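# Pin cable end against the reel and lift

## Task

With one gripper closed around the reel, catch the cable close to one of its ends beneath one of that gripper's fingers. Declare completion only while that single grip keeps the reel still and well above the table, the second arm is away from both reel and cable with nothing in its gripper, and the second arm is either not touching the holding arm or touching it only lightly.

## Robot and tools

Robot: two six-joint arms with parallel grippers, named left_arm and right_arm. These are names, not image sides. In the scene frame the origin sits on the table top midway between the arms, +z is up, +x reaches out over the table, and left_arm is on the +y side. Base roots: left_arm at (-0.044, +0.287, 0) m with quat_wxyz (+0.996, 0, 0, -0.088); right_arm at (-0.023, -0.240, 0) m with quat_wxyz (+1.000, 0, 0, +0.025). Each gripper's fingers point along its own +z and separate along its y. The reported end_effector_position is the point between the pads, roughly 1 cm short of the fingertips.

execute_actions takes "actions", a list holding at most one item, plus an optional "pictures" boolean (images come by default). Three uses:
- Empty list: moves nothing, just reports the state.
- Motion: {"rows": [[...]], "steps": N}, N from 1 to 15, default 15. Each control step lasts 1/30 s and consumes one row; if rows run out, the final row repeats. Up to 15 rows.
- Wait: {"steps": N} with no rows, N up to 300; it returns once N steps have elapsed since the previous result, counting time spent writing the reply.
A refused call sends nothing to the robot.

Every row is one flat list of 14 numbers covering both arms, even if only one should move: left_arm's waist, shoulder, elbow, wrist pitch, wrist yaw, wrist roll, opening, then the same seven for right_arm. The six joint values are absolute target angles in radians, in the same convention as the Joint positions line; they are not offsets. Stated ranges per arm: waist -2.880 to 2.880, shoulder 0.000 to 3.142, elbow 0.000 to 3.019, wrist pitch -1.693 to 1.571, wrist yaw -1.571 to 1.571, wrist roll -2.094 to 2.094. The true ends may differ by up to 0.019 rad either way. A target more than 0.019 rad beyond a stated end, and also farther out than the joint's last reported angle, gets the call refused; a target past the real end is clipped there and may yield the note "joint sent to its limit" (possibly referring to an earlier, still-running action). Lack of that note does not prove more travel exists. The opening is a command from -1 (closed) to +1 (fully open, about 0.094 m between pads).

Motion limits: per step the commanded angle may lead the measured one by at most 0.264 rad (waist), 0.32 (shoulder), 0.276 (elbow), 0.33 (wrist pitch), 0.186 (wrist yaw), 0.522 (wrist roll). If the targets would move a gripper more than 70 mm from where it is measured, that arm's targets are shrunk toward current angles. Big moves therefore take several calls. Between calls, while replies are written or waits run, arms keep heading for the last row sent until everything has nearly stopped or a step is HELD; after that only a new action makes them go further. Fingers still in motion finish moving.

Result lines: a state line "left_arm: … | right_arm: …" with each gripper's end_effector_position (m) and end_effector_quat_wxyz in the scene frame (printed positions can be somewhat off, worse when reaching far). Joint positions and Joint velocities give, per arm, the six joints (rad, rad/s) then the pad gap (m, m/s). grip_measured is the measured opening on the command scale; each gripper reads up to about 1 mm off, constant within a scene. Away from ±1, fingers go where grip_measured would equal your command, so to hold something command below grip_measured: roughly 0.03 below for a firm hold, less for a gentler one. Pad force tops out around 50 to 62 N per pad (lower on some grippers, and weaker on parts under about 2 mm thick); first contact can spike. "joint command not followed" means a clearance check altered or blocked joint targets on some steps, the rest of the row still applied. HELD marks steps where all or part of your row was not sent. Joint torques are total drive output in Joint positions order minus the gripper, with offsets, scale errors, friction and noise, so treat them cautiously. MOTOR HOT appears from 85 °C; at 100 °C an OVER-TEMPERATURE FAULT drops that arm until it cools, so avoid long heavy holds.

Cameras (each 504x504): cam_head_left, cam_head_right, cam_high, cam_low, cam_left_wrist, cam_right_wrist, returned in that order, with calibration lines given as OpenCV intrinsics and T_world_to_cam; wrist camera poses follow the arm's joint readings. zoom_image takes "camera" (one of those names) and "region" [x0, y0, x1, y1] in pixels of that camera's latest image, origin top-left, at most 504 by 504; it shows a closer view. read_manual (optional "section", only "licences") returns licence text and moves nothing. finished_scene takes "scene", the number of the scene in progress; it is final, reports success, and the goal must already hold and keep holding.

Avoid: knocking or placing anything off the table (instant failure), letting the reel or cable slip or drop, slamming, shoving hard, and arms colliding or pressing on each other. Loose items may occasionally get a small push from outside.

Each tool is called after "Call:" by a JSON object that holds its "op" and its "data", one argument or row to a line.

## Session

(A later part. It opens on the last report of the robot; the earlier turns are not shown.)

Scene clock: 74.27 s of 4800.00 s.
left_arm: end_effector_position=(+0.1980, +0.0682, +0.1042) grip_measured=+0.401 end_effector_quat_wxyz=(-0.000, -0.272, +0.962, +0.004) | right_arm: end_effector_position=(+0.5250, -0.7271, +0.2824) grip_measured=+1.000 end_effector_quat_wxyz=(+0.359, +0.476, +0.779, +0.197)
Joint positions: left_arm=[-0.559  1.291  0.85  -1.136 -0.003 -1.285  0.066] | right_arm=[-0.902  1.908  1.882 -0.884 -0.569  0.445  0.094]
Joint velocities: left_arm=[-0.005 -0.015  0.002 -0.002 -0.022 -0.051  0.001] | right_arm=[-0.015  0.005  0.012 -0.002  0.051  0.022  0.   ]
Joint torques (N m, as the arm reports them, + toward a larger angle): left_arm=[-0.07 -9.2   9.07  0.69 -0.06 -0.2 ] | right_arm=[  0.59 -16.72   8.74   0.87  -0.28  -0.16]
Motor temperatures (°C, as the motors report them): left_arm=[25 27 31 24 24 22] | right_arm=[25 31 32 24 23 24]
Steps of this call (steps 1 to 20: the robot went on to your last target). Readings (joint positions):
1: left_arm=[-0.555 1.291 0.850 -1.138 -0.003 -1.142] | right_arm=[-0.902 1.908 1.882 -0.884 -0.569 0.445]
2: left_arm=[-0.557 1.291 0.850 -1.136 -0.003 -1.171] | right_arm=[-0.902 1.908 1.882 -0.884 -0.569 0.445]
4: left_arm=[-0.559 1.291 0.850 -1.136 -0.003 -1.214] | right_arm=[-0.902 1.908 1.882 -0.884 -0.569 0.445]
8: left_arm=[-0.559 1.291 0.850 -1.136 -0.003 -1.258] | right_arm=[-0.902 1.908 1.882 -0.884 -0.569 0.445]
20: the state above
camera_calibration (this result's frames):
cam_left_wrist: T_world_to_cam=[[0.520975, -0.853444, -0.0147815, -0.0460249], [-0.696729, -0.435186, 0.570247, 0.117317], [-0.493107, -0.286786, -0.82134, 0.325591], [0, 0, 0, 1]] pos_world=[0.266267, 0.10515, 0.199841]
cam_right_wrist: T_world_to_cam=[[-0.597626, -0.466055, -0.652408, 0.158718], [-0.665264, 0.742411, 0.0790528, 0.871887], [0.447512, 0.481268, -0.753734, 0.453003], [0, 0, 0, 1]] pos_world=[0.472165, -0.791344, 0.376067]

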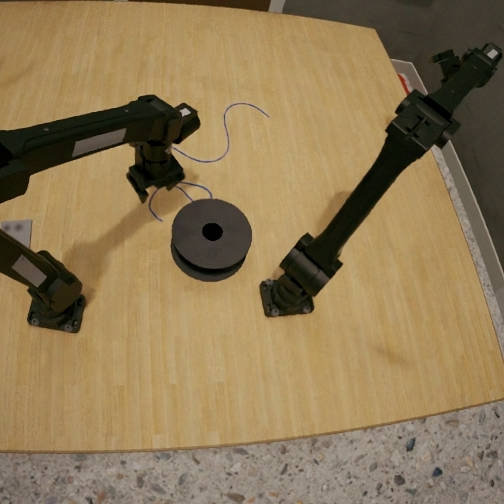

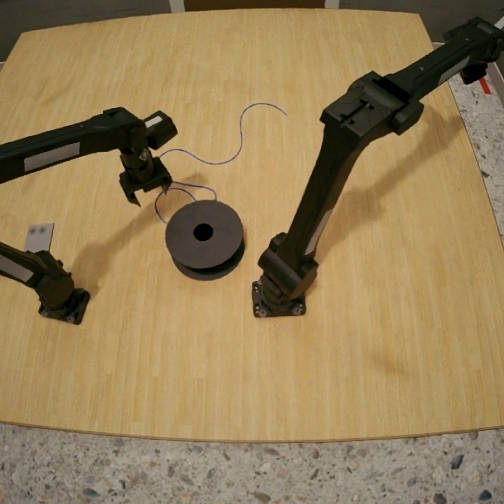

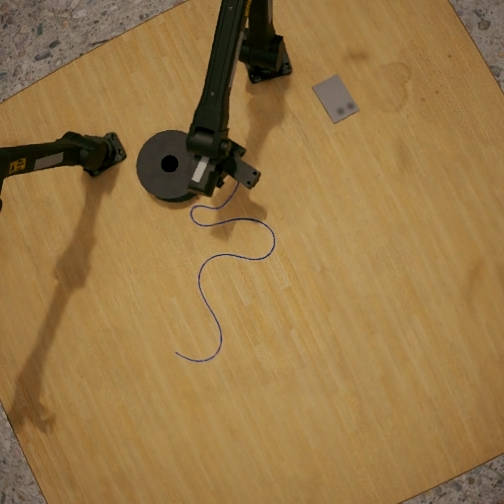

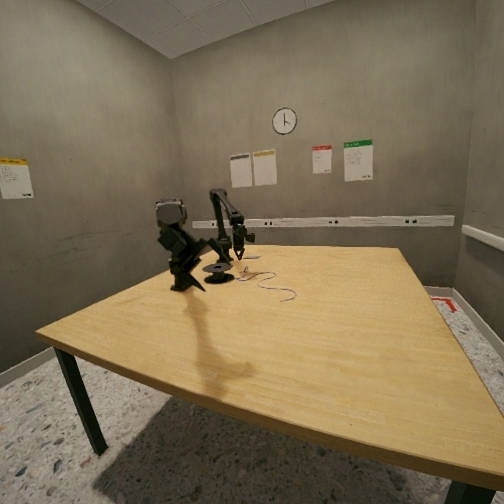

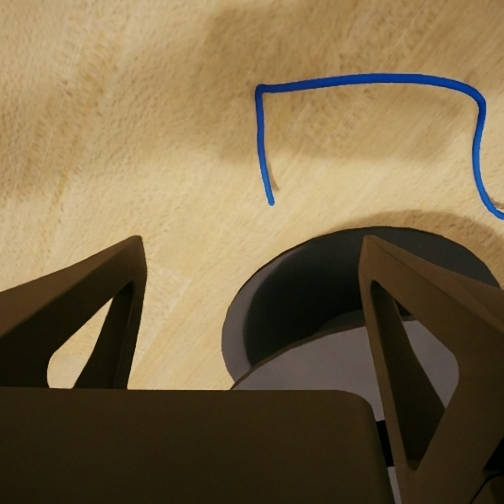

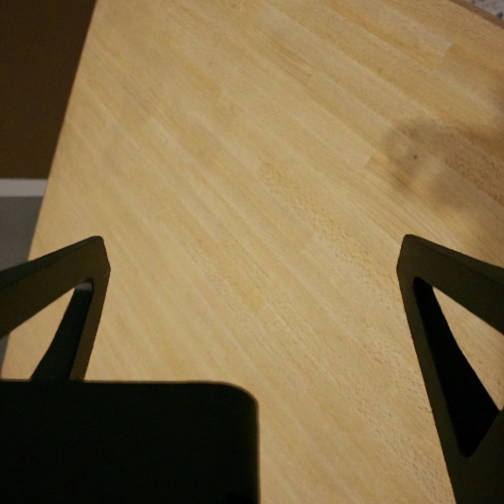

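Call:
{"op": "execute_actions", "data": {
  "actions": [
    {"rows":[[-0.54,1.33,0.88,-1.13,0,-0.9,0.3,-0.9,1.9,1.886,-0.884,-0.571,0.445,1],[-0.52,1.37,0.92,-1.12,0,-0.5,0.3,-0.9,1.9,1.886,-0.884,-0.571,0.445,1],[-0.5,1.403,0.96,-1.116,0,-0.1,0.3,-0.9,1.9,1.886,-0.884,-0.571,0.445,1],[-0.5,1.403,0.96,-1.116,0,0.25,0.3,-0.9,1.9,1.886,-0.884,-0.571,0.445,1]],"steps":15}
  ],
  "pictures": false
}}

Call:
{"op": "execute_actions", "data": {
  "actions": [
    {"rows":[[-0.5,1.403,0.96,-1.116,0,0.25,0.3,-0.9,1.9,1.886,-0.884,-0.571,0.445,1],[-0.5,1.403,0.96,-1.116,0,0.25,0.3,-0.9,1.9,1.886,-0.884,-0.571,0.445,1],[-0.5,1.403,0.96,-1.116,0,0.25,0.3,-0.9,1.9,1.886,-0.884,-0.571,0.445,1],[-0.5,1.43,0.93,-1.07,0,0.25,0.3,-0.9,1.9,1.886,-0.884,-0.571,0.445,1],[-0.5,1.46,0.905,-1.015,0,0.25,0.3,-0.9,1.9,1.886,-0.884,-0.571,0.445,1],[-0.5,1.49,0.88,-0.96,0,0.25,0.3,-0.9,1.9,1.886,-0.884,-0.571,0.445,1],[-0.5,1.52,0.855,-0.91,0,0.25,0.3,-0.9,1.9,1.886,-0.884,-0.571,0.445,1],[-0.5,1.546,0.832,-0.86,0,0.25,0.3,-0.9,1.9,1.886,-0.884,-0.571,0.445,1],[-0.5,1.575,0.825,-0.845,0,0.25,0.3,-0.9,1.9,1.886,-0.884,-0.571,0.445,1]],"steps":15}
  ]
}}

Scene clock: 78.97 s of 4800.00 s.
left_arm: end_effector_position=(+0.2321, +0.0630, +0.0921) grip_measured=+0.302 end_effector_quat_wxyz=(-0.017, +0.355, +0.935, +0.007) | right_arm: end_effector_position=(+0.5250, -0.7271, +0.2824) grip_measured=+1.000 end_effector_quat_wxyz=(+0.359, +0.476, +0.779, +0.197)
Joint positions: left_arm=[-0.504  1.405  0.921 -1.123 -0.002  0.044  0.061] | right_arm=[-0.902  1.908  1.882 -0.884 -0.569  0.445  0.094]
Joint velocities: left_arm=[-0.024 -0.015  0.002 -0.022 -0.051  1.297  0.001] | right_arm=[-0.015 -0.005  0.007 -0.007 -0.051 -0.051  0.   ]
Joint torques (N m, as the arm reports them, + toward a larger angle): left_arm=[  1.61 -11.62  12.37   0.33   0.02  -0.02] | right_arm=[  0.59 -16.77   8.85   0.98  -0.26  -0.11]
Motor temperatures (°C, as the motors report them): left_arm=[25 27 30 24 24 22] | right_arm=[25 31 32 24 23 24]
Steps of this call (steps 1 to 15: the robot went on to your last target; steps 16 to 126: nothing new was sent; steps 127 to 141: all 15 steps of this action). Readings (joint positions):
127: left_arm=[-0.558 1.293 0.850 -1.136 -0.003 -1.225] | right_arm=[-0.902 1.908 1.882 -0.884 -0.569 0.445]
128: left_arm=[-0.555 1.300 0.853 -1.136 -0.003 -1.129] | right_arm=[-0.902 1.908 1.882 -0.884 -0.569 0.445]
130: left_arm=[-0.539 1.337 0.879 -1.136 -0.002 -0.931] | right_arm=[-0.902 1.908 1.882 -0.884 -0.569 0.445]
134: left_arm=[-0.507 1.402 0.920 -1.124 -0.002 -0.534] | right_arm=[-0.902 1.908 1.882 -0.884 -0.569 0.445]
141: the state above

Scene clock: 79.47 s of 4800.00 s.
left_arm: end_effector_position=(+0.2490, +0.0492, +0.0153) grip_measured=+0.300 end_effector_quat_wxyz=(+0.004, +0.440, +0.898, -0.001) | right_arm: end_effector_position=(+0.5250, -0.7271, +0.2824) grip_measured=+1.000 end_effector_quat_wxyz=(+0.359, +0.476, +0.779, +0.197)
Joint positions: left_arm=[-0.504  1.559  0.85  -0.852  0.     0.231  0.061] | right_arm=[-0.902  1.908  1.882 -0.884 -0.569  0.445  0.094]
Joint velocities: left_arm=[-0.005 -0.015 -0.125  0.007  0.081  0.007  0.   ] | right_arm=[-0.005 -0.015 -0.012 -0.012 -0.007  0.037  0.   ]
Joint torques (N m, as the arm reports them, + toward a larger angle): left_arm=[  1.32 -11.46   6.02   0.45  -0.08   0.02] | right_arm=[  1.09 -16.24   8.88   0.82  -0.27  -0.11]
Motor temperatures (°C, as the motors report them): left_arm=[25 27 30 24 24 22] | right_arm=[25 31 32 24 23 24]
Steps of this call (steps 1 to 15: all 15 steps of this action). Readings (joint positions):
1: left_arm=[-0.504 1.405 0.921 -1.123 -0.002 0.083] | right_arm=[-0.902 1.908 1.882 -0.884 -0.569 0.445]
2: left_arm=[-0.504 1.405 0.921 -1.123 -0.002 0.114] | right_arm=[-0.902 1.908 1.882 -0.884 -0.569 0.445]
4: left_arm=[-0.504 1.405 0.921 -1.115 -0.002 0.159] | right_arm=[-0.902 1.908 1.882 -0.884 -0.569 0.445]
8: left_arm=[-0.504 1.447 0.897 -0.959 -0.002 0.205] | right_arm=[-0.902 1.908 1.882 -0.884 -0.569 0.445]
15: the state above
camera_calibration (this result's frames):
cam_left_wrist: T_world_to_cam=[[-0.791258, -0.611411, -0.00930496, 0.22463], [-0.509097, 0.650266, 0.563893, 0.0952592], [-0.33872, 0.450922, -0.825796, 0.197659], [0, 0, 0, 1]] pos_world=[0.293187, -0.0137311, 0.1116]
cam_right_wrist: T_world_to_cam=[[-0.597626, -0.466055, -0.652408, 0.158718], [-0.665264, 0.742411, 0.0790528, 0.871887], [0.447512, 0.481268, -0.753734, 0.453003], [0, 0, 0, 1]] pos_world=[0.472165, -0.791344, 0.376067]

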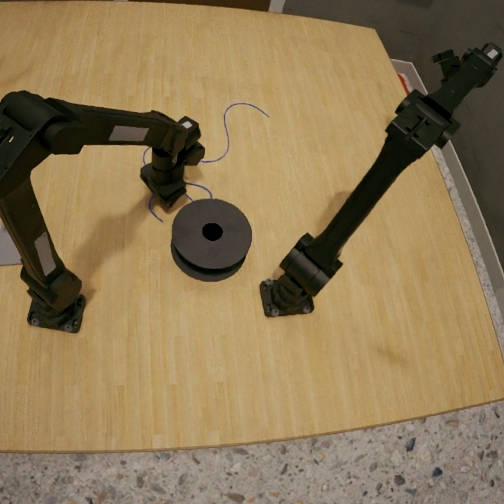

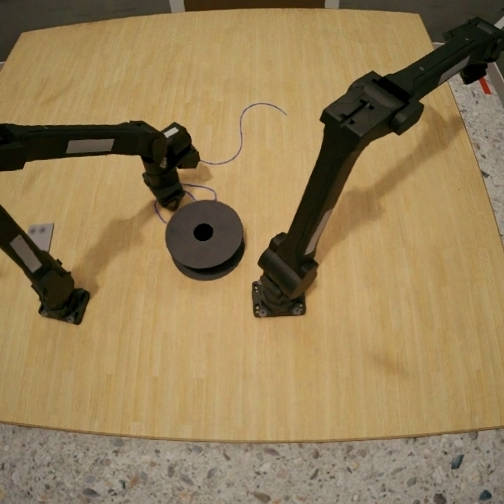

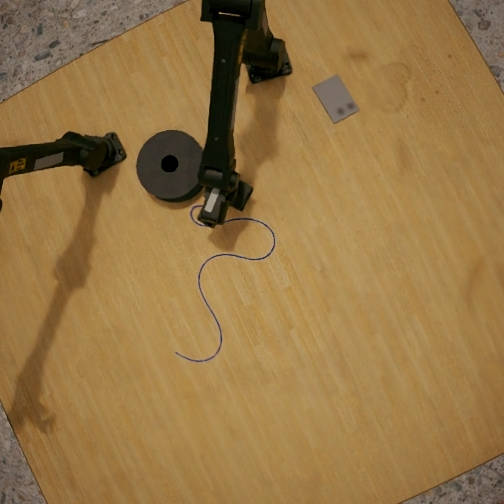

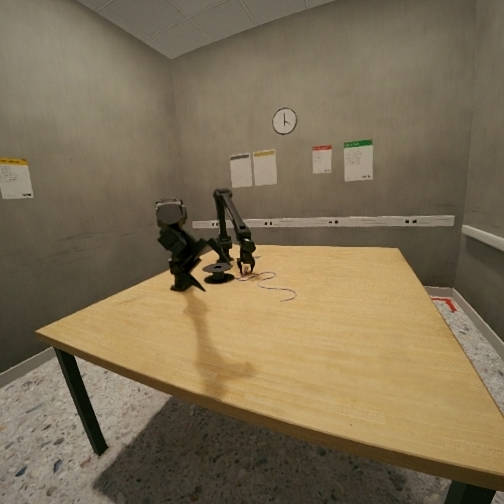

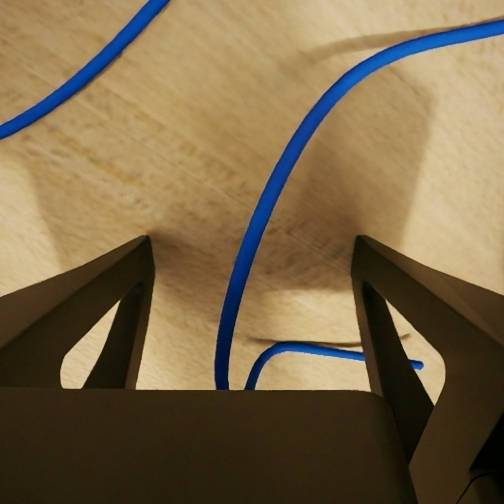

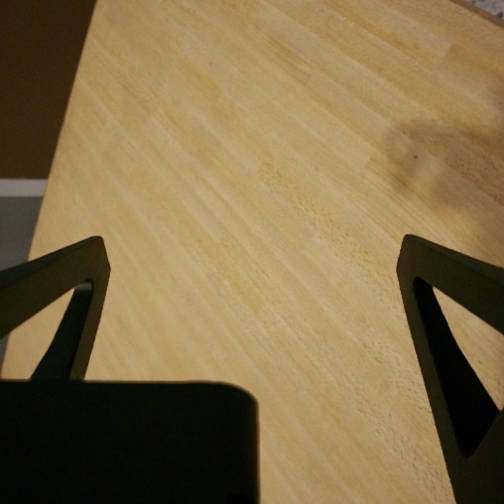

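Call:
{"op": "execute_actions", "data": {
  "actions": [
    {"rows":[[-0.5,1.575,0.825,-0.845,0,0.25,-1,-0.9,1.9,1.886,-0.884,-0.571,0.445,1],[-0.5,1.575,0.825,-0.845,0,0.25,-1,-0.9,1.9,1.886,-0.884,-0.571,0.445,1],[-0.5,1.575,0.825,-0.845,0,0.25,-1,-0.9,1.9,1.886,-0.884,-0.571,0.445,1],[-0.5,1.575,0.825,-0.845,0,0.25,-1,-0.9,1.9,1.886,-0.884,-0.571,0.445,1],[-0.5,1.575,0.825,-0.845,0,0.25,-1,-0.9,1.9,1.886,-0.884,-0.571,0.445,1],[-0.5,1.575,0.825,-0.845,0,0.25,-1,-0.9,1.9,1.886,-0.884,-0.571,0.445,1],[-0.5,1.575,0.825,-0.845,0,0.25,-1,-0.9,1.9,1.886,-0.884,-0.571,0.445,1],[-0.5,1.575,0.825,-0.845,0,0.25,-1,-0.9,1.9,1.886,-0.884,-0.571,0.445,1],[-0.5,1.575,0.825,-0.845,0,0.25,-1,-0.9,1.9,1.886,-0.884,-0.571,0.445,1],[-0.5,1.5,0.88,-0.96,0,0.25,-1,-0.9,1.9,1.886,-0.884,-0.571,0.445,1],[-0.5,1.44,0.94,-1.08,0,0.25,-1,-0.9,1.9,1.886,-0.884,-0.571,0.445,1],[-0.5,1.38,1.0,-1.2,0,0.25,-1,-0.9,1.9,1.886,-0.884,-0.571,0.445,1],[-0.5,1.35,1.06,-1.28,0,0.25,-1,-0.9,1.9,1.886,-0.884,-0.571,0.445,1]],"steps":15}
  ],
  "pictures": false
}}

Call:
{"op": "execute_actions", "data": {
  "actions": [
    {"steps":12}
  ]
}}

Scene clock: 82.90 s of 4800.00 s.
left_arm: end_effector_position=(+0.2214, +0.0713, +0.0700) grip_measured=-0.986 end_effector_quat_wxyz=(-0.056, +0.442, +0.895, +0.012) | right_arm: end_effector_position=(+0.5250, -0.7271, +0.2824) grip_measured=+1.000 end_effector_quat_wxyz=(+0.359, +0.476, +0.779, +0.197)
Joint positions: left_arm=[-0.504  1.454  0.902 -1.134  0.001  0.237  0.001] | right_arm=[-0.902  1.908  1.882 -0.884 -0.569  0.445  0.094]
Joint velocities: left_arm=[-0.005 -0.737  0.554 -1.116 -0.007  0.022  0.   ] | right_arm=[-0.005 -0.005 -0.012 -0.002  0.022  0.037  0.   ]
Joint torques (N m, as the arm reports them, + toward a larger angle): left_arm=[  1.02 -12.75  14.12  -0.05  -0.1   -0.01] | right_arm=[  0.66 -16.61   8.97   0.85  -0.3   -0.13]
Motor temperatures (°C, as the motors report them): left_arm=[25 27 30 24 24 22] | right_arm=[25 31 32 24 23 24]
Steps of this call (steps 1 to 15: the robot went on to your last target; steps 16 to 88: nothing new was sent; steps 89 to 103: all 15 steps of this action). Readings (joint positions):
89: left_arm=[-0.504 1.559 0.844 -0.852 0.001 0.236] | right_arm=[-0.902 1.908 1.882 -0.884 -0.569 0.445]
90: left_arm=[-0.504 1.559 0.844 -0.852 0.001 0.236] | right_arm=[-0.902 1.908 1.882 -0.884 -0.569 0.445]
92: left_arm=[-0.504 1.559 0.844 -0.852 0.001 0.237] | right_arm=[-0.902 1.908 1.882 -0.884 -0.569 0.445]
96: left_arm=[-0.504 1.559 0.844 -0.852 0.001 0.237] | right_arm=[-0.902 1.908 1.882 -0.884 -0.569 0.445]
103: the state above

Scene clock: 83.30 s of 4800.00 s.
left_arm: end_effector_position=(+0.2421, +0.0545, +0.1624) grip_measured=-0.986 end_effector_quat_wxyz=(+0.011, +0.443, +0.897, -0.003) | right_arm: end_effector_position=(+0.5250, -0.7271, +0.2824) grip_measured=+1.000 end_effector_quat_wxyz=(+0.359, +0.476, +0.779, +0.197)
Joint positions: left_arm=[-0.504  1.327  1.045 -1.267  0.001  0.237  0.001] | right_arm=[-0.902  1.908  1.882 -0.884 -0.569  0.445  0.094]
Joint velocities: left_arm=[ 0.005  0.093  0.007  0.012 -0.051  0.022  0.   ] | right_arm=[-0.005  0.005 -0.017 -0.007 -0.051  0.037  0.   ]
Joint torques (N m, as the arm reports them, + toward a larger angle): left_arm=[ 0.93 -9.48 11.21 -0.54 -0.13  0.04] | right_arm=[  0.6  -16.23   8.91   0.81  -0.27  -0.13]
Motor temperatures (°C, as the motors report them): left_arm=[25 27 30 24 24 22] | right_arm=[25 31 32 24 23 24]
Steps of this call (steps 1 to 12: the robot went on to your last target). Readings (joint positions):
1: left_arm=[-0.504 1.428 0.923 -1.170 0.001 0.237] | right_arm=[-0.902 1.908 1.882 -0.884 -0.569 0.445]
2: left_arm=[-0.504 1.404 0.948 -1.202 0.001 0.237] | right_arm=[-0.902 1.908 1.882 -0.884 -0.569 0.445]
4: left_arm=[-0.504 1.362 0.997 -1.244 0.001 0.237] | right_arm=[-0.902 1.908 1.882 -0.884 -0.569 0.445]
8: left_arm=[-0.504 1.318 1.045 -1.260 0.001 0.237] | right_arm=[-0.902 1.908 1.882 -0.884 -0.569 0.445]
12: the state above
camera_calibration (this result's frames):
cam_left_wrist: T_world_to_cam=[[-0.795351, -0.606043, -0.0113321, 0.224841], [-0.509861, 0.658781, 0.553216, 0.00684032], [-0.327807, 0.445779, -0.83296, 0.313239], [0, 0, 0, 1]] pos_world=[0.284998, -0.0078781, 0.259679]
cam_right_wrist: T_world_to_cam=[[-0.597626, -0.466055, -0.652408, 0.158718], [-0.665264, 0.742411, 0.0790528, 0.871887], [0.447512, 0.481268, -0.753734, 0.453003], [0, 0, 0, 1]] pos_world=[0.472165, -0.791344, 0.376067]

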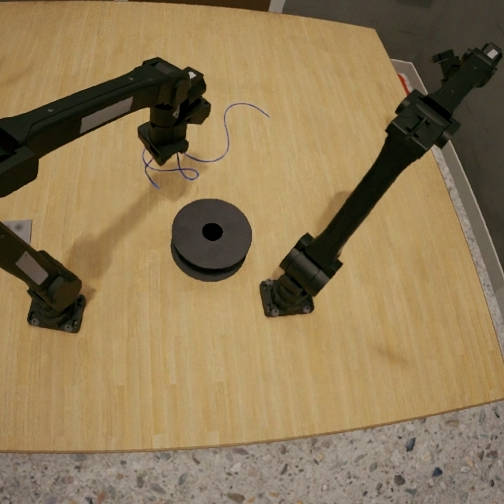

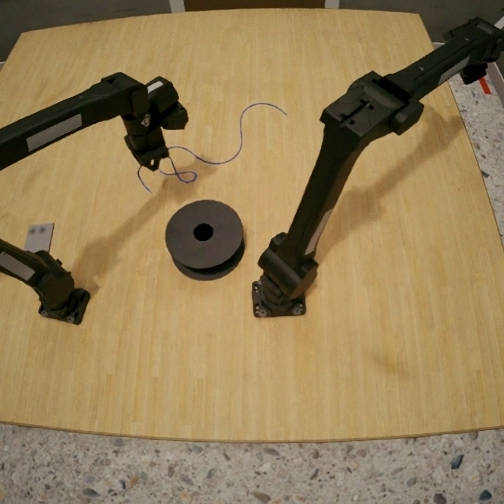

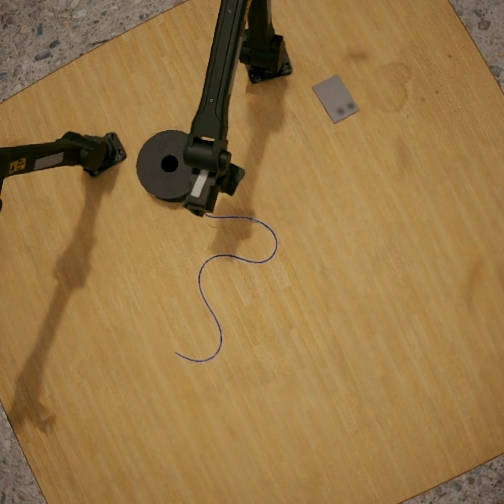

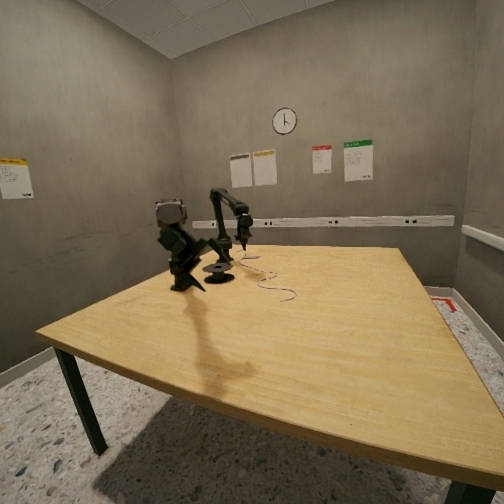

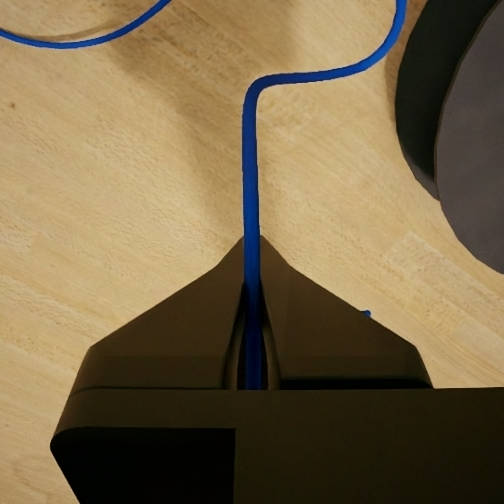

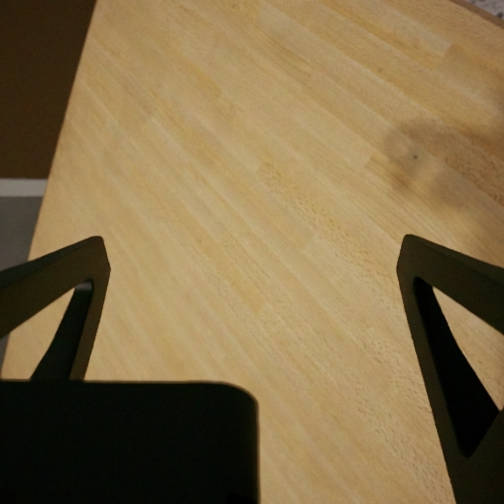

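Call:
{"op": "execute_actions", "data": {
  "actions": [
    {"rows":[[-0.55,1.33,1.09,-1.3,0,0.19,-1,-0.9,1.9,1.886,-0.884,-0.571,0.445,1],[-0.6,1.35,1.13,-1.32,0,0.14,-1,-0.9,1.9,1.886,-0.884,-0.571,0.445,1],[-0.65,1.375,1.16,-1.33,0,0.09,-1,-0.9,1.9,1.886,-0.884,-0.571,0.445,1],[-0.7,1.4,1.19,-1.335,0,0.04,-1,-0.9,1.9,1.886,-0.884,-0.571,0.445,1],[-0.75,1.42,1.21,-1.335,0,-0.01,-1,-0.9,1.9,1.886,-0.884,-0.571,0.445,1],[-0.79,1.445,1.23,-1.33,0,-0.05,-1,-0.9,1.9,1.886,-0.884,-0.571,0.445,1],[-0.825,1.465,1.24,-1.33,0,-0.085,-1,-0.9,1.9,1.886,-0.884,-0.571,0.445,1]],"steps":15}
  ],
  "pictures": false
}}

Call:
{"op": "execute_actions", "data": {
  "actions": [
    {"steps":12}
  ]
}}

Call:
{"op": "zoom_image", "data": {
  "camera": "cam_head_left",
  "region": [120,100,300,290]
}}

Call:
{"op": "zoom_image", "data": {
  "camera": "cam_low",
  "region": [180,210,300,300]
}}

Scene clock: 87.00 s of 4800.00 s.
left_arm: end_effector_position=(+0.1693, -0.0718, +0.1724) grip_measured=-0.986 end_effector_quat_wxyz=(-0.001, +0.474, +0.880, -0.000) | right_arm: end_effector_position=(+0.5250, -0.7271, +0.2824) grip_measured=+1.000 end_effector_quat_wxyz=(+0.359, +0.476, +0.779, +0.197)
Joint positions: left_arm=[-0.856  1.462  1.207 -1.318  0.002 -0.044  0.001] | right_arm=[-0.902  1.908  1.882 -0.884 -0.569  0.445  0.094]
Joint velocities: left_arm=[ 0.122  0.005 -0.007 -0.002 -0.066 -0.227 -0.001] | right_arm=[ 0.005  0.005  0.002  0.002 -0.007  0.022  0.   ]
Joint torques (N m, as the arm reports them, + toward a larger angle): left_arm=[  2.46 -13.54  12.76  -0.52  -0.18  -0.18] | right_arm=[  0.58 -16.18   8.69   0.92  -0.26  -0.09]
Motor temperatures (°C, as the motors report them): left_arm=[25 27 30 24 24 22] | right_arm=[25 31 32 24 23 24]
Steps of this call (steps 1 to 30: the robot went on to your last target; steps 31 to 96: nothing new was sent; steps 97 to 111: all 15 steps of this action). Readings (joint positions):
97: left_arm=[-0.506 1.337 1.045 -1.271 0.001 0.231] | right_arm=[-0.902 1.908 1.882 -0.884 -0.569 0.445]
98: left_arm=[-0.515 1.337 1.049 -1.282 -0.000 0.216] | right_arm=[-0.902 1.908 1.882 -0.884 -0.569 0.445]
100: left_arm=[-0.564 1.347 1.073 -1.309 -0.001 0.170] | right_arm=[-0.902 1.908 1.882 -0.884 -0.569 0.445]
104: left_arm=[-0.735 1.407 1.163 -1.316 -0.001 0.056] | right_arm=[-0.902 1.908 1.882 -0.884 -0.569 0.445]
111: the state above

Scene clock: 87.40 s of 4800.00 s.
left_arm: end_effector_position=(+0.1777, -0.0666, +0.1724) grip_measured=-0.986 end_effector_quat_wxyz=(-0.001, +0.452, +0.892, -0.000) | right_arm: end_effector_position=(+0.5250, -0.7271, +0.2824) grip_measured=+1.000 end_effector_quat_wxyz=(+0.359, +0.476, +0.779, +0.197)
Joint positions: left_arm=[-0.832  1.462  1.207 -1.318  0.002 -0.071  0.001] | right_arm=[-0.902  1.908  1.882 -0.884 -0.569  0.445  0.094]
Joint velocities: left_arm=[ 0.005 -0.015  0.017 -0.007 -0.007 -0.066 -0.   ] | right_arm=[-0.005 -0.015 -0.027 -0.017  0.007  0.007  0.   ]
Joint torques (N m, as the arm reports them, + toward a larger angle): left_arm=[  0.94 -13.58  12.89  -0.52  -0.18  -0.2 ] | right_arm=[  1.31 -16.03   8.84   0.91  -0.29  -0.13]
Motor temperatures (°C, as the motors report them): left_arm=[25 27 30 24 24 22] | right_arm=[25 31 32 24 23 24]
Steps of this call (steps 1 to 12: the robot went on to your last target). Readings (joint positions):
1: left_arm=[-0.851 1.462 1.207 -1.318 0.002 -0.050] | right_arm=[-0.902 1.908 1.882 -0.884 -0.569 0.445]
2: left_arm=[-0.845 1.462 1.207 -1.318 0.002 -0.054] | right_arm=[-0.902 1.908 1.882 -0.884 -0.569 0.445]
4: left_arm=[-0.836 1.462 1.207 -1.318 0.002 -0.061] | right_arm=[-0.902 1.908 1.882 -0.884 -0.569 0.445]
8: left_arm=[-0.832 1.462 1.207 -1.318 0.002 -0.068] | right_arm=[-0.902 1.908 1.882 -0.884 -0.569 0.445]
12: the state above
camera_calibration (this result's frames):
cam_left_wrist: T_world_to_cam=[[-0.807597, -0.589707, -0.00575631, 0.102634], [-0.486125, 0.660153, 0.572609, 0.040736], [-0.333871, 0.465235, -0.819809, 0.354512], [0, 0, 0, 1]] pos_world=[0.221051, -0.1313, 0.267897]
cam_right_wrist: T_world_to_cam=[[-0.597626, -0.466055, -0.652408, 0.158718], [-0.665264, 0.742411, 0.0790528, 0.871887], [0.447512, 0.481268, -0.753734, 0.453003], [0, 0, 0, 1]] pos_world=[0.472165, -0.791344, 0.376067]

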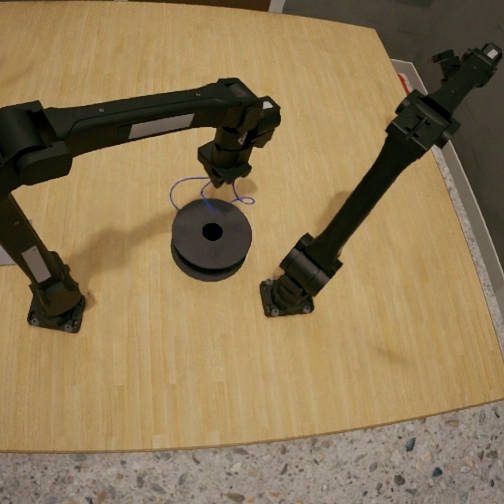

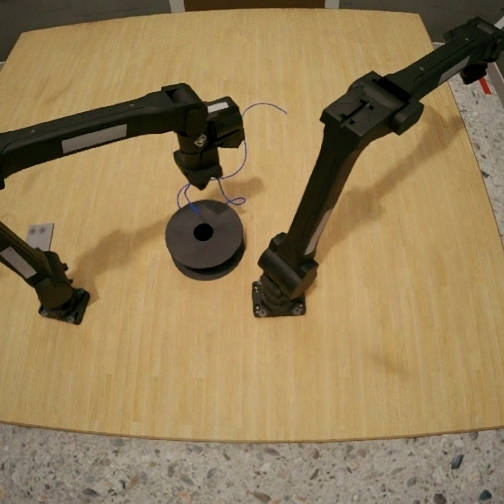

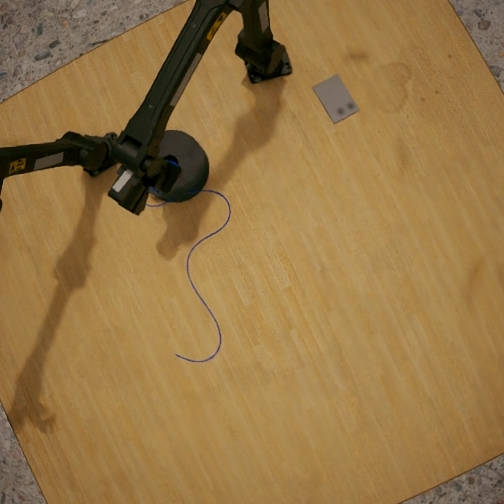

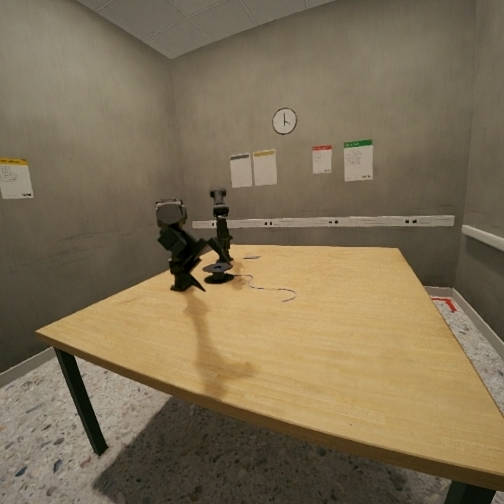

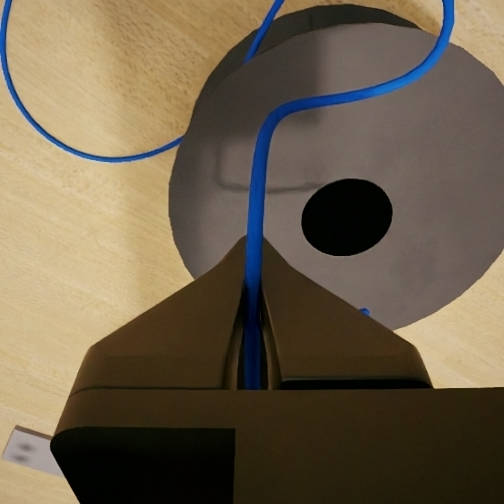

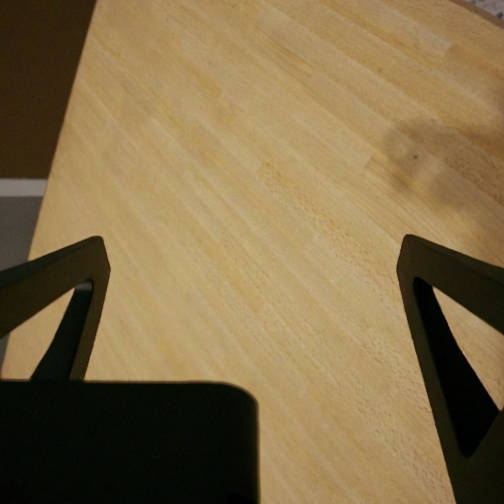

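Region (120, 100, 300, 290) of cam_head_left's 504x504 image, scaled by 2.653, with more detail than that image has; it fills the left 477 columns of this view, and the rest is white.

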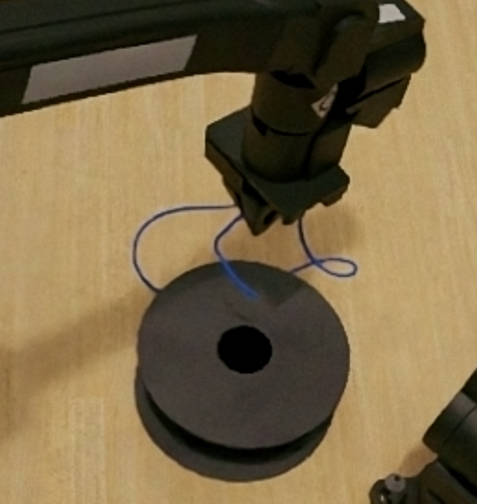

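Region (180, 210, 300, 300) of cam_low's 504x504 image, scaled by 4.200, with more detail than that image has; it fills the top 378 rows of this view, and the rest is white.

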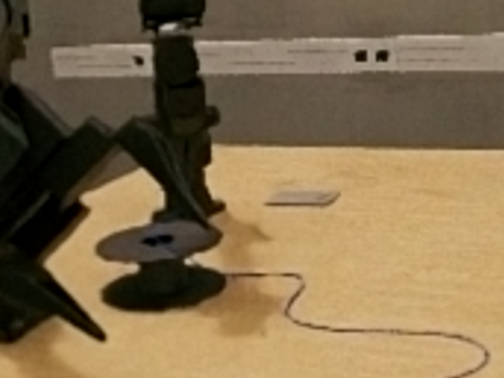

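Call:
{"op": "execute_actions", "data": {
  "actions": [
    {"rows":[[-0.85,1.42,1.17,-1.25,0,0.15,-1,-0.9,1.9,1.886,-0.884,-0.571,0.445,1],[-0.87,1.37,1.1,-1.13,0,0.4,-1,-0.9,1.9,1.886,-0.884,-0.571,0.445,1],[-0.89,1.32,1.02,-1.0,0,0.62,-1,-0.9,1.9,1.886,-0.884,-0.571,0.445,1],[-0.91,1.26,0.94,-0.87,0,0.82,-1,-0.9,1.9,1.886,-0.884,-0.571,0.445,1],[-0.93,1.2,0.85,-0.73,0,1.0,-1,-0.9,1.9,1.886,-0.884,-0.571,0.445,1],[-0.95,1.14,0.75,-0.58,0,1.17,-1,-0.9,1.9,1.886,-0.884,-0.571,0.445,1],[-0.967,1.09,0.67,-0.44,0,1.17,-1,-0.9,1.9,1.886,-0.884,-0.571,0.445,1],[-0.967,1.06,0.6,-0.32,0,1.17,-1,-0.9,1.9,1.886,-0.884,-0.571,0.445,1]],"steps":15}
  ],
  "pictures": false
}}

Call:
{"op": "execute_actions", "data": {
  "actions": [
    {"steps":20}
  ]
}}

Call:
{"op": "zoom_image", "data": {
  "camera": "cam_head_right",
  "region": [110,100,290,290]
}}

Scene clock: 92.27 s of 4800.00 s.
left_arm: end_effector_position=(+0.1187, -0.0826, +0.1505) grip_measured=-0.986 end_effector_quat_wxyz=(+0.378, +0.825, +0.419, -0.021) | right_arm: end_effector_position=(+0.5250, -0.7271, +0.2824) grip_measured=+1.000 end_effector_quat_wxyz=(+0.359, +0.476, +0.779, +0.197)
Joint positions: left_arm=[-0.977  1.035  0.588 -0.347  0.001  1.047  0.001] | right_arm=[-0.902  1.908  1.882 -0.884 -0.569  0.445  0.094]
Joint velocities: left_arm=[-0.015  0.161  0.002  0.115 -0.066  0.828  0.   ] | right_arm=[ 0.005  0.005  0.002 -0.012  0.007  0.022  0.   ]
Joint torques (N m, as the arm reports them, + toward a larger angle): left_arm=[ 1.16 -4.91 11.54  2.   -0.08 -0.05] | right_arm=[  0.95 -16.27   8.96   0.77  -0.29  -0.12]
Motor temperatures (°C, as the motors report them): left_arm=[25 27 31 24 24 22] | right_arm=[25 31 33 24 23 24]
Steps of this call (steps 1 to 30: the robot went on to your last target; steps 31 to 131: nothing new was sent; steps 132 to 146: all 15 steps of this action). Readings (joint positions):
132: left_arm=[-0.832 1.458 1.202 -1.305 0.002 -0.038] | right_arm=[-0.902 1.908 1.882 -0.884 -0.569 0.445]
133: left_arm=[-0.834 1.446 1.181 -1.258 0.002 0.039] | right_arm=[-0.902 1.908 1.882 -0.884 -0.569 0.445]
135: left_arm=[-0.847 1.383 1.078 -1.073 0.001 0.235] | right_arm=[-0.902 1.908 1.882 -0.884 -0.569 0.445]
139: left_arm=[-0.933 1.148 0.741 -0.624 0.001 0.630] | right_arm=[-0.902 1.908 1.882 -0.884 -0.569 0.445]
146: the state above

Scene clock: 92.93 s of 4800.00 s.
left_arm: end_effector_position=(+0.1194, -0.0840, +0.1455) grip_measured=-0.986 end_effector_quat_wxyz=(+0.375, +0.848, +0.374, -0.000) | right_arm: end_effector_position=(+0.5250, -0.7271, +0.2824) grip_measured=+1.000 end_effector_quat_wxyz=(+0.359, +0.476, +0.779, +0.197)
Joint positions: left_arm=[-0.977  1.051  0.588 -0.339  0.001  1.156  0.001] | right_arm=[-0.902  1.908  1.882 -0.884 -0.569  0.445  0.094]
Joint velocities: left_arm=[-0.005 -0.015 -0.007  0.002  0.037 -0.037  0.001] | right_arm=[ 0.005 -0.005 -0.002 -0.007 -0.007 -0.007  0.   ]
Joint torques (N m, as the arm reports them, + toward a larger angle): left_arm=[ 1.73 -6.22 11.47  2.25 -0.08 -0.02] | right_arm=[  0.9  -16.14   8.87   0.95  -0.26  -0.13]
Motor temperatures (°C, as the motors report them): left_arm=[25 27 31 24 24 22] | right_arm=[25 31 33 24 23 24]
Steps of this call (steps 1 to 20: the robot went on to your last target). Readings (joint positions):
1: left_arm=[-0.977 1.040 0.588 -0.344 0.001 1.069] | right_arm=[-0.902 1.908 1.882 -0.884 -0.569 0.445]
2: left_arm=[-0.977 1.045 0.588 -0.342 0.001 1.087] | right_arm=[-0.902 1.908 1.882 -0.884 -0.569 0.445]
4: left_arm=[-0.977 1.050 0.588 -0.341 0.001 1.113] | right_arm=[-0.902 1.908 1.882 -0.884 -0.569 0.445]
8: left_arm=[-0.977 1.051 0.588 -0.340 0.001 1.139] | right_arm=[-0.902 1.908 1.882 -0.884 -0.569 0.445]
20: the state above
camera_calibration (this result's frames):
cam_left_wrist: T_world_to_cam=[[-0.631375, 0.435687, -0.641516, 0.202684], [0.429271, 0.885306, 0.178773, 0.00624165], [0.645827, -0.162511, -0.745988, 0.14063], [0, 0, 0, 1]] pos_world=[0.0344672, -0.0709785, 0.233817]
cam_right_wrist: T_world_to_cam=[[-0.597626, -0.466055, -0.652408, 0.158718], [-0.665264, 0.742411, 0.0790528, 0.871887], [0.447512, 0.481268, -0.753734, 0.453003], [0, 0, 0, 1]] pos_world=[0.472165, -0.791344, 0.376067]

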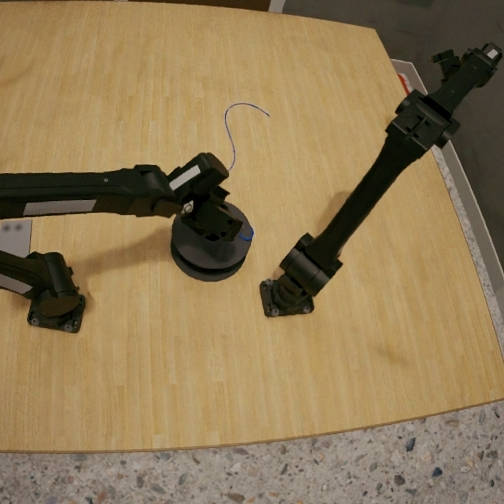

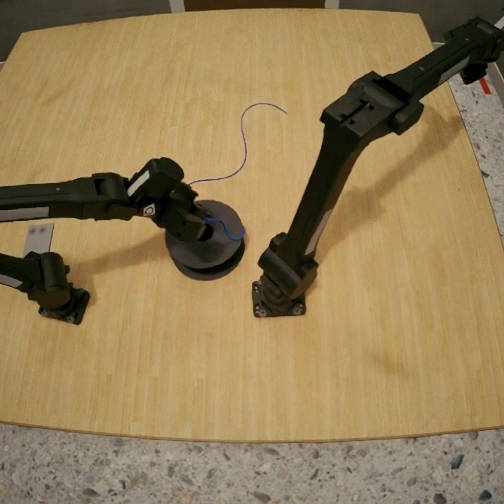

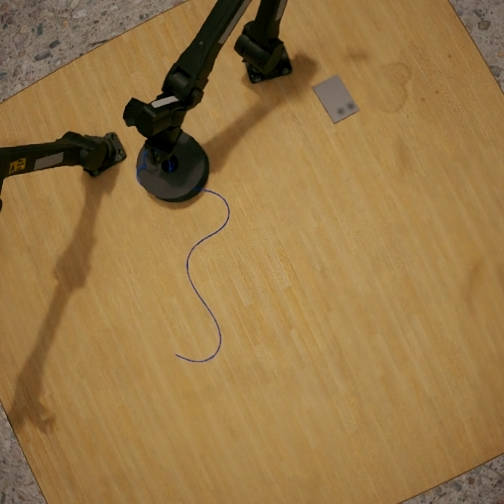

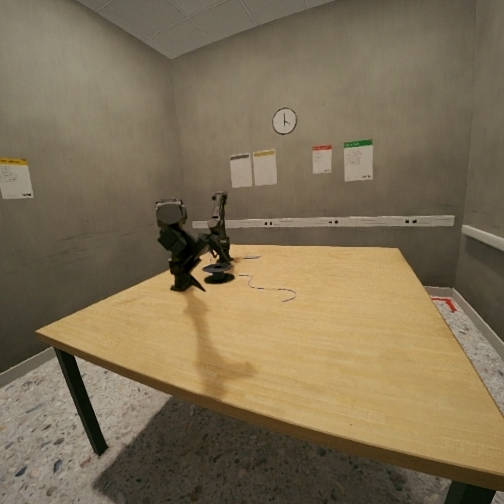

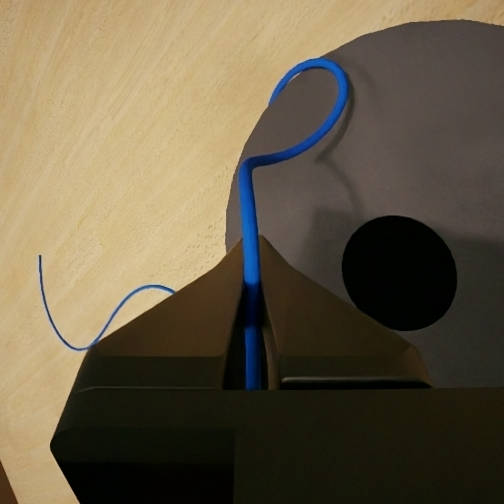

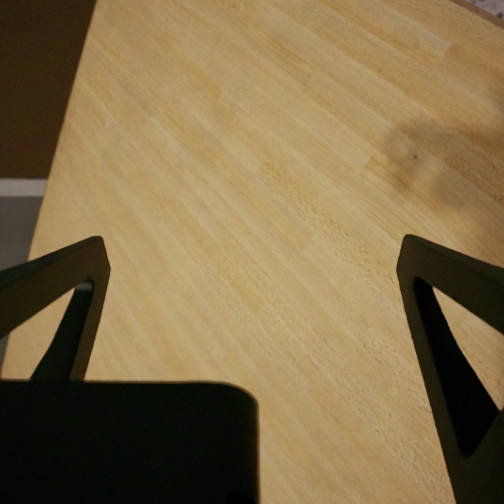

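Region (110, 100, 290, 290) of cam_head_right's 504x504 image, scaled by 2.653, with more detail than that image has; it fills the left 477 columns of this view, and the rest is white.

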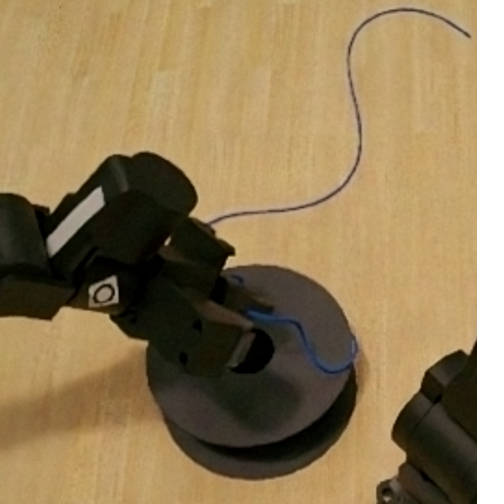

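Call:
{"op": "execute_actions", "data": {
  "actions": [
    {"rows":[[-0.967,1.06,0.6,-0.32,0,0.9,-1,-0.9,1.9,1.886,-0.884,-0.571,0.445,1],[-0.967,1.06,0.6,-0.32,0,0.6,-1,-0.9,1.9,1.886,-0.884,-0.571,0.445,1],[-0.967,1.06,0.6,-0.32,0,0.3,-1,-0.9,1.9,1.886,-0.884,-0.571,0.445,1],[-0.967,1.06,0.6,-0.32,0,0.0,-1,-0.9,1.9,1.886,-0.884,-0.571,0.445,1]],"steps":15}
  ],
  "pictures": false
}}

Call:
{"op": "execute_actions", "data": {
  "actions": [
    {"steps":15}
  ]
}}

Call:
{"op": "zoom_image", "data": {
  "camera": "cam_head_right",
  "region": [110,100,290,290]
}}

Call:
{"op": "zoom_image", "data": {
  "camera": "cam_low",
  "region": [190,230,270,290]
}}

Scene clock: 95.53 s of 4800.00 s.
left_arm: end_effector_position=(+0.1194, -0.0840, +0.1455) grip_measured=-0.986 end_effector_quat_wxyz=(+0.324, +0.544, +0.751, -0.189) | right_arm: end_effector_position=(+0.5250, -0.7271, +0.2824) grip_measured=+1.000 end_effector_quat_wxyz=(+0.359, +0.476, +0.779, +0.197)
Joint positions: left_arm=[-0.977  1.051  0.588 -0.339  0.001  0.099  0.001] | right_arm=[-0.902  1.908  1.882 -0.884 -0.569  0.445  0.094]
Joint velocities: left_arm=[-0.005 -0.005 -0.022 -0.012 -0.037 -0.593 -0.001] | right_arm=[-0.005 -0.005 -0.007 -0.002  0.007 -0.007  0.   ]
Joint torques (N m, as the arm reports them, + toward a larger angle): left_arm=[ 1.55 -5.89 11.54  2.21 -0.15 -0.18] | right_arm=[  0.78 -16.58   8.95   0.99  -0.28  -0.13]
Motor temperatures (°C, as the motors report them): left_arm=[25 27 31 24 24 22] | right_arm=[25 31 33 24 23 24]
Steps of this call (steps 1 to 15: the robot went on to your last target; steps 16 to 63: nothing new was sent; steps 64 to 78: all 15 steps of this action). Readings (joint positions):
64: left_arm=[-0.977 1.051 0.588 -0.339 0.001 1.116] | right_arm=[-0.902 1.908 1.882 -0.884 -0.569 0.445]
65: left_arm=[-0.977 1.051 0.588 -0.339 0.001 1.025] | right_arm=[-0.902 1.908 1.882 -0.884 -0.569 0.445]
67: left_arm=[-0.977 1.051 0.588 -0.339 0.001 0.826] | right_arm=[-0.902 1.908 1.882 -0.884 -0.569 0.445]
71: left_arm=[-0.977 1.051 0.588 -0.339 0.001 0.429] | right_arm=[-0.902 1.908 1.882 -0.884 -0.569 0.445]
78: the state above

Scene clock: 96.03 s of 4800.00 s.
left_arm: end_effector_position=(+0.1194, -0.0840, +0.1455) grip_measured=-0.986 end_effector_quat_wxyz=(+0.315, +0.512, +0.773, -0.203) | right_arm: end_effector_position=(+0.5250, -0.7271, +0.2824) grip_measured=+1.000 end_effector_quat_wxyz=(+0.359, +0.476, +0.779, +0.197)
Joint positions: left_arm=[-0.977  1.051  0.588 -0.339  0.001  0.015  0.001] | right_arm=[-0.902  1.908  1.882 -0.884 -0.569  0.445  0.094]
Joint velocities: left_arm=[ 0.005  0.005 -0.002 -0.017  0.037  0.007 -0.   ] | right_arm=[-0.015 -0.015 -0.002  0.007  0.022 -0.081  0.   ]
Joint torques (N m, as the arm reports them, + toward a larger angle): left_arm=[ 1.56 -5.92 11.44  2.3  -0.15 -0.18] | right_arm=[  0.49 -16.47   8.86   0.82  -0.29  -0.1 ]
Motor temperatures (°C, as the motors report them): left_arm=[25 27 31 24 24 22] | right_arm=[25 31 33 24 23 24]
Steps of this call (steps 1 to 15: the robot went on to your last target). Readings (joint positions):
1: left_arm=[-0.977 1.051 0.588 -0.339 0.001 0.081] | right_arm=[-0.902 1.908 1.882 -0.884 -0.569 0.445]
2: left_arm=[-0.977 1.051 0.588 -0.339 0.001 0.067] | right_arm=[-0.902 1.908 1.882 -0.884 -0.569 0.445]
4: left_arm=[-0.977 1.051 0.588 -0.339 0.001 0.048] | right_arm=[-0.902 1.908 1.882 -0.884 -0.569 0.445]
8: left_arm=[-0.977 1.051 0.588 -0.339 0.001 0.027] | right_arm=[-0.902 1.908 1.882 -0.884 -0.569 0.445]
15: the state above
camera_calibration (this result's frames):
cam_left_wrist: T_world_to_cam=[[-0.917666, -0.397005, -0.0165987, 0.0760065], [-0.389543, 0.907087, -0.15953, 0.15502], [0.0783908, -0.13993, -0.987053, 0.245325], [0, 0, 0, 1]] pos_world=[0.110904, -0.0761134, 0.268141]
cam_right_wrist: T_world_to_cam=[[-0.597626, -0.466055, -0.652408, 0.158718], [-0.665264, 0.742411, 0.0790528, 0.871887], [0.447512, 0.481268, -0.753734, 0.453003], [0, 0, 0, 1]] pos_world=[0.472165, -0.791344, 0.376067]

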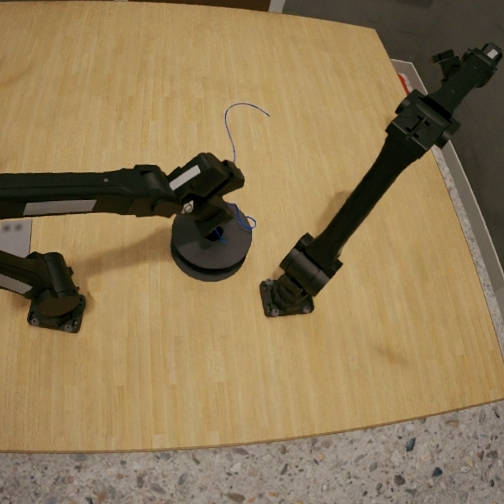

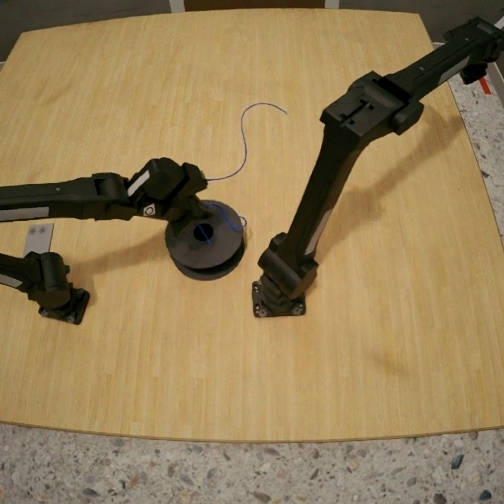

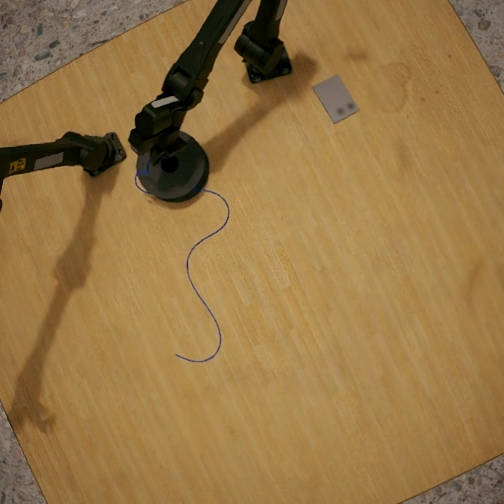

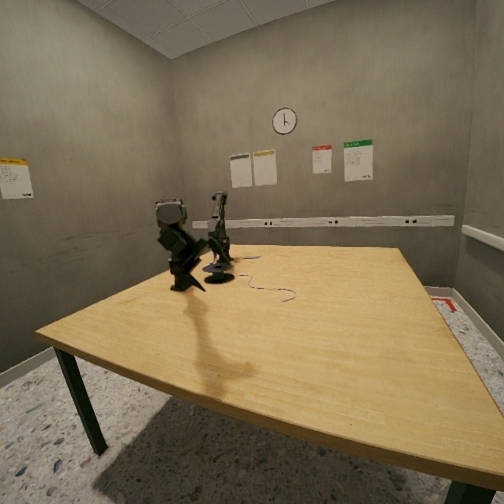

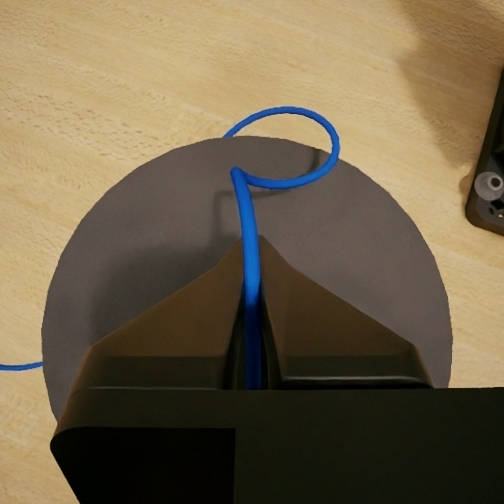

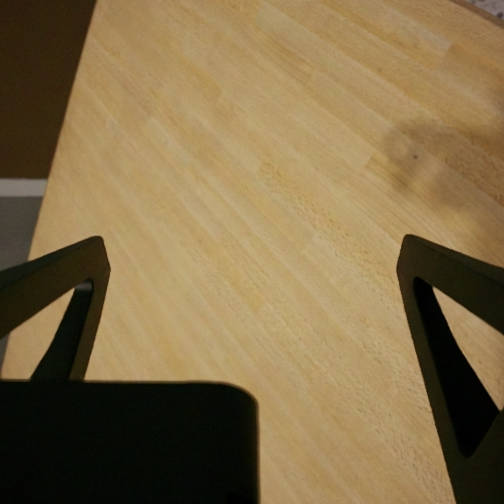

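Region (110, 100, 290, 290) of cam_head_right's 504x504 image, scaled by 2.653, with more detail than that image has; it fills the left 477 columns of this view, and the rest is white.

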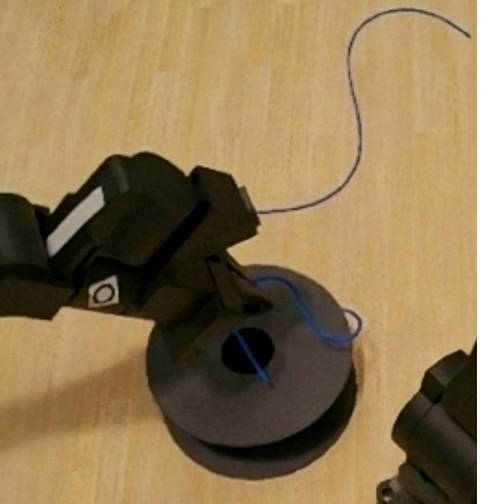

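Region (190, 230, 270, 290) of cam_low's 504x504 image, scaled by 6.300, with more detail than that image has; it fills the top 378 rows of this view, and the rest is white.

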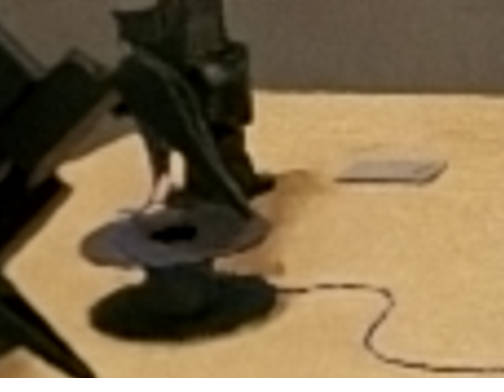

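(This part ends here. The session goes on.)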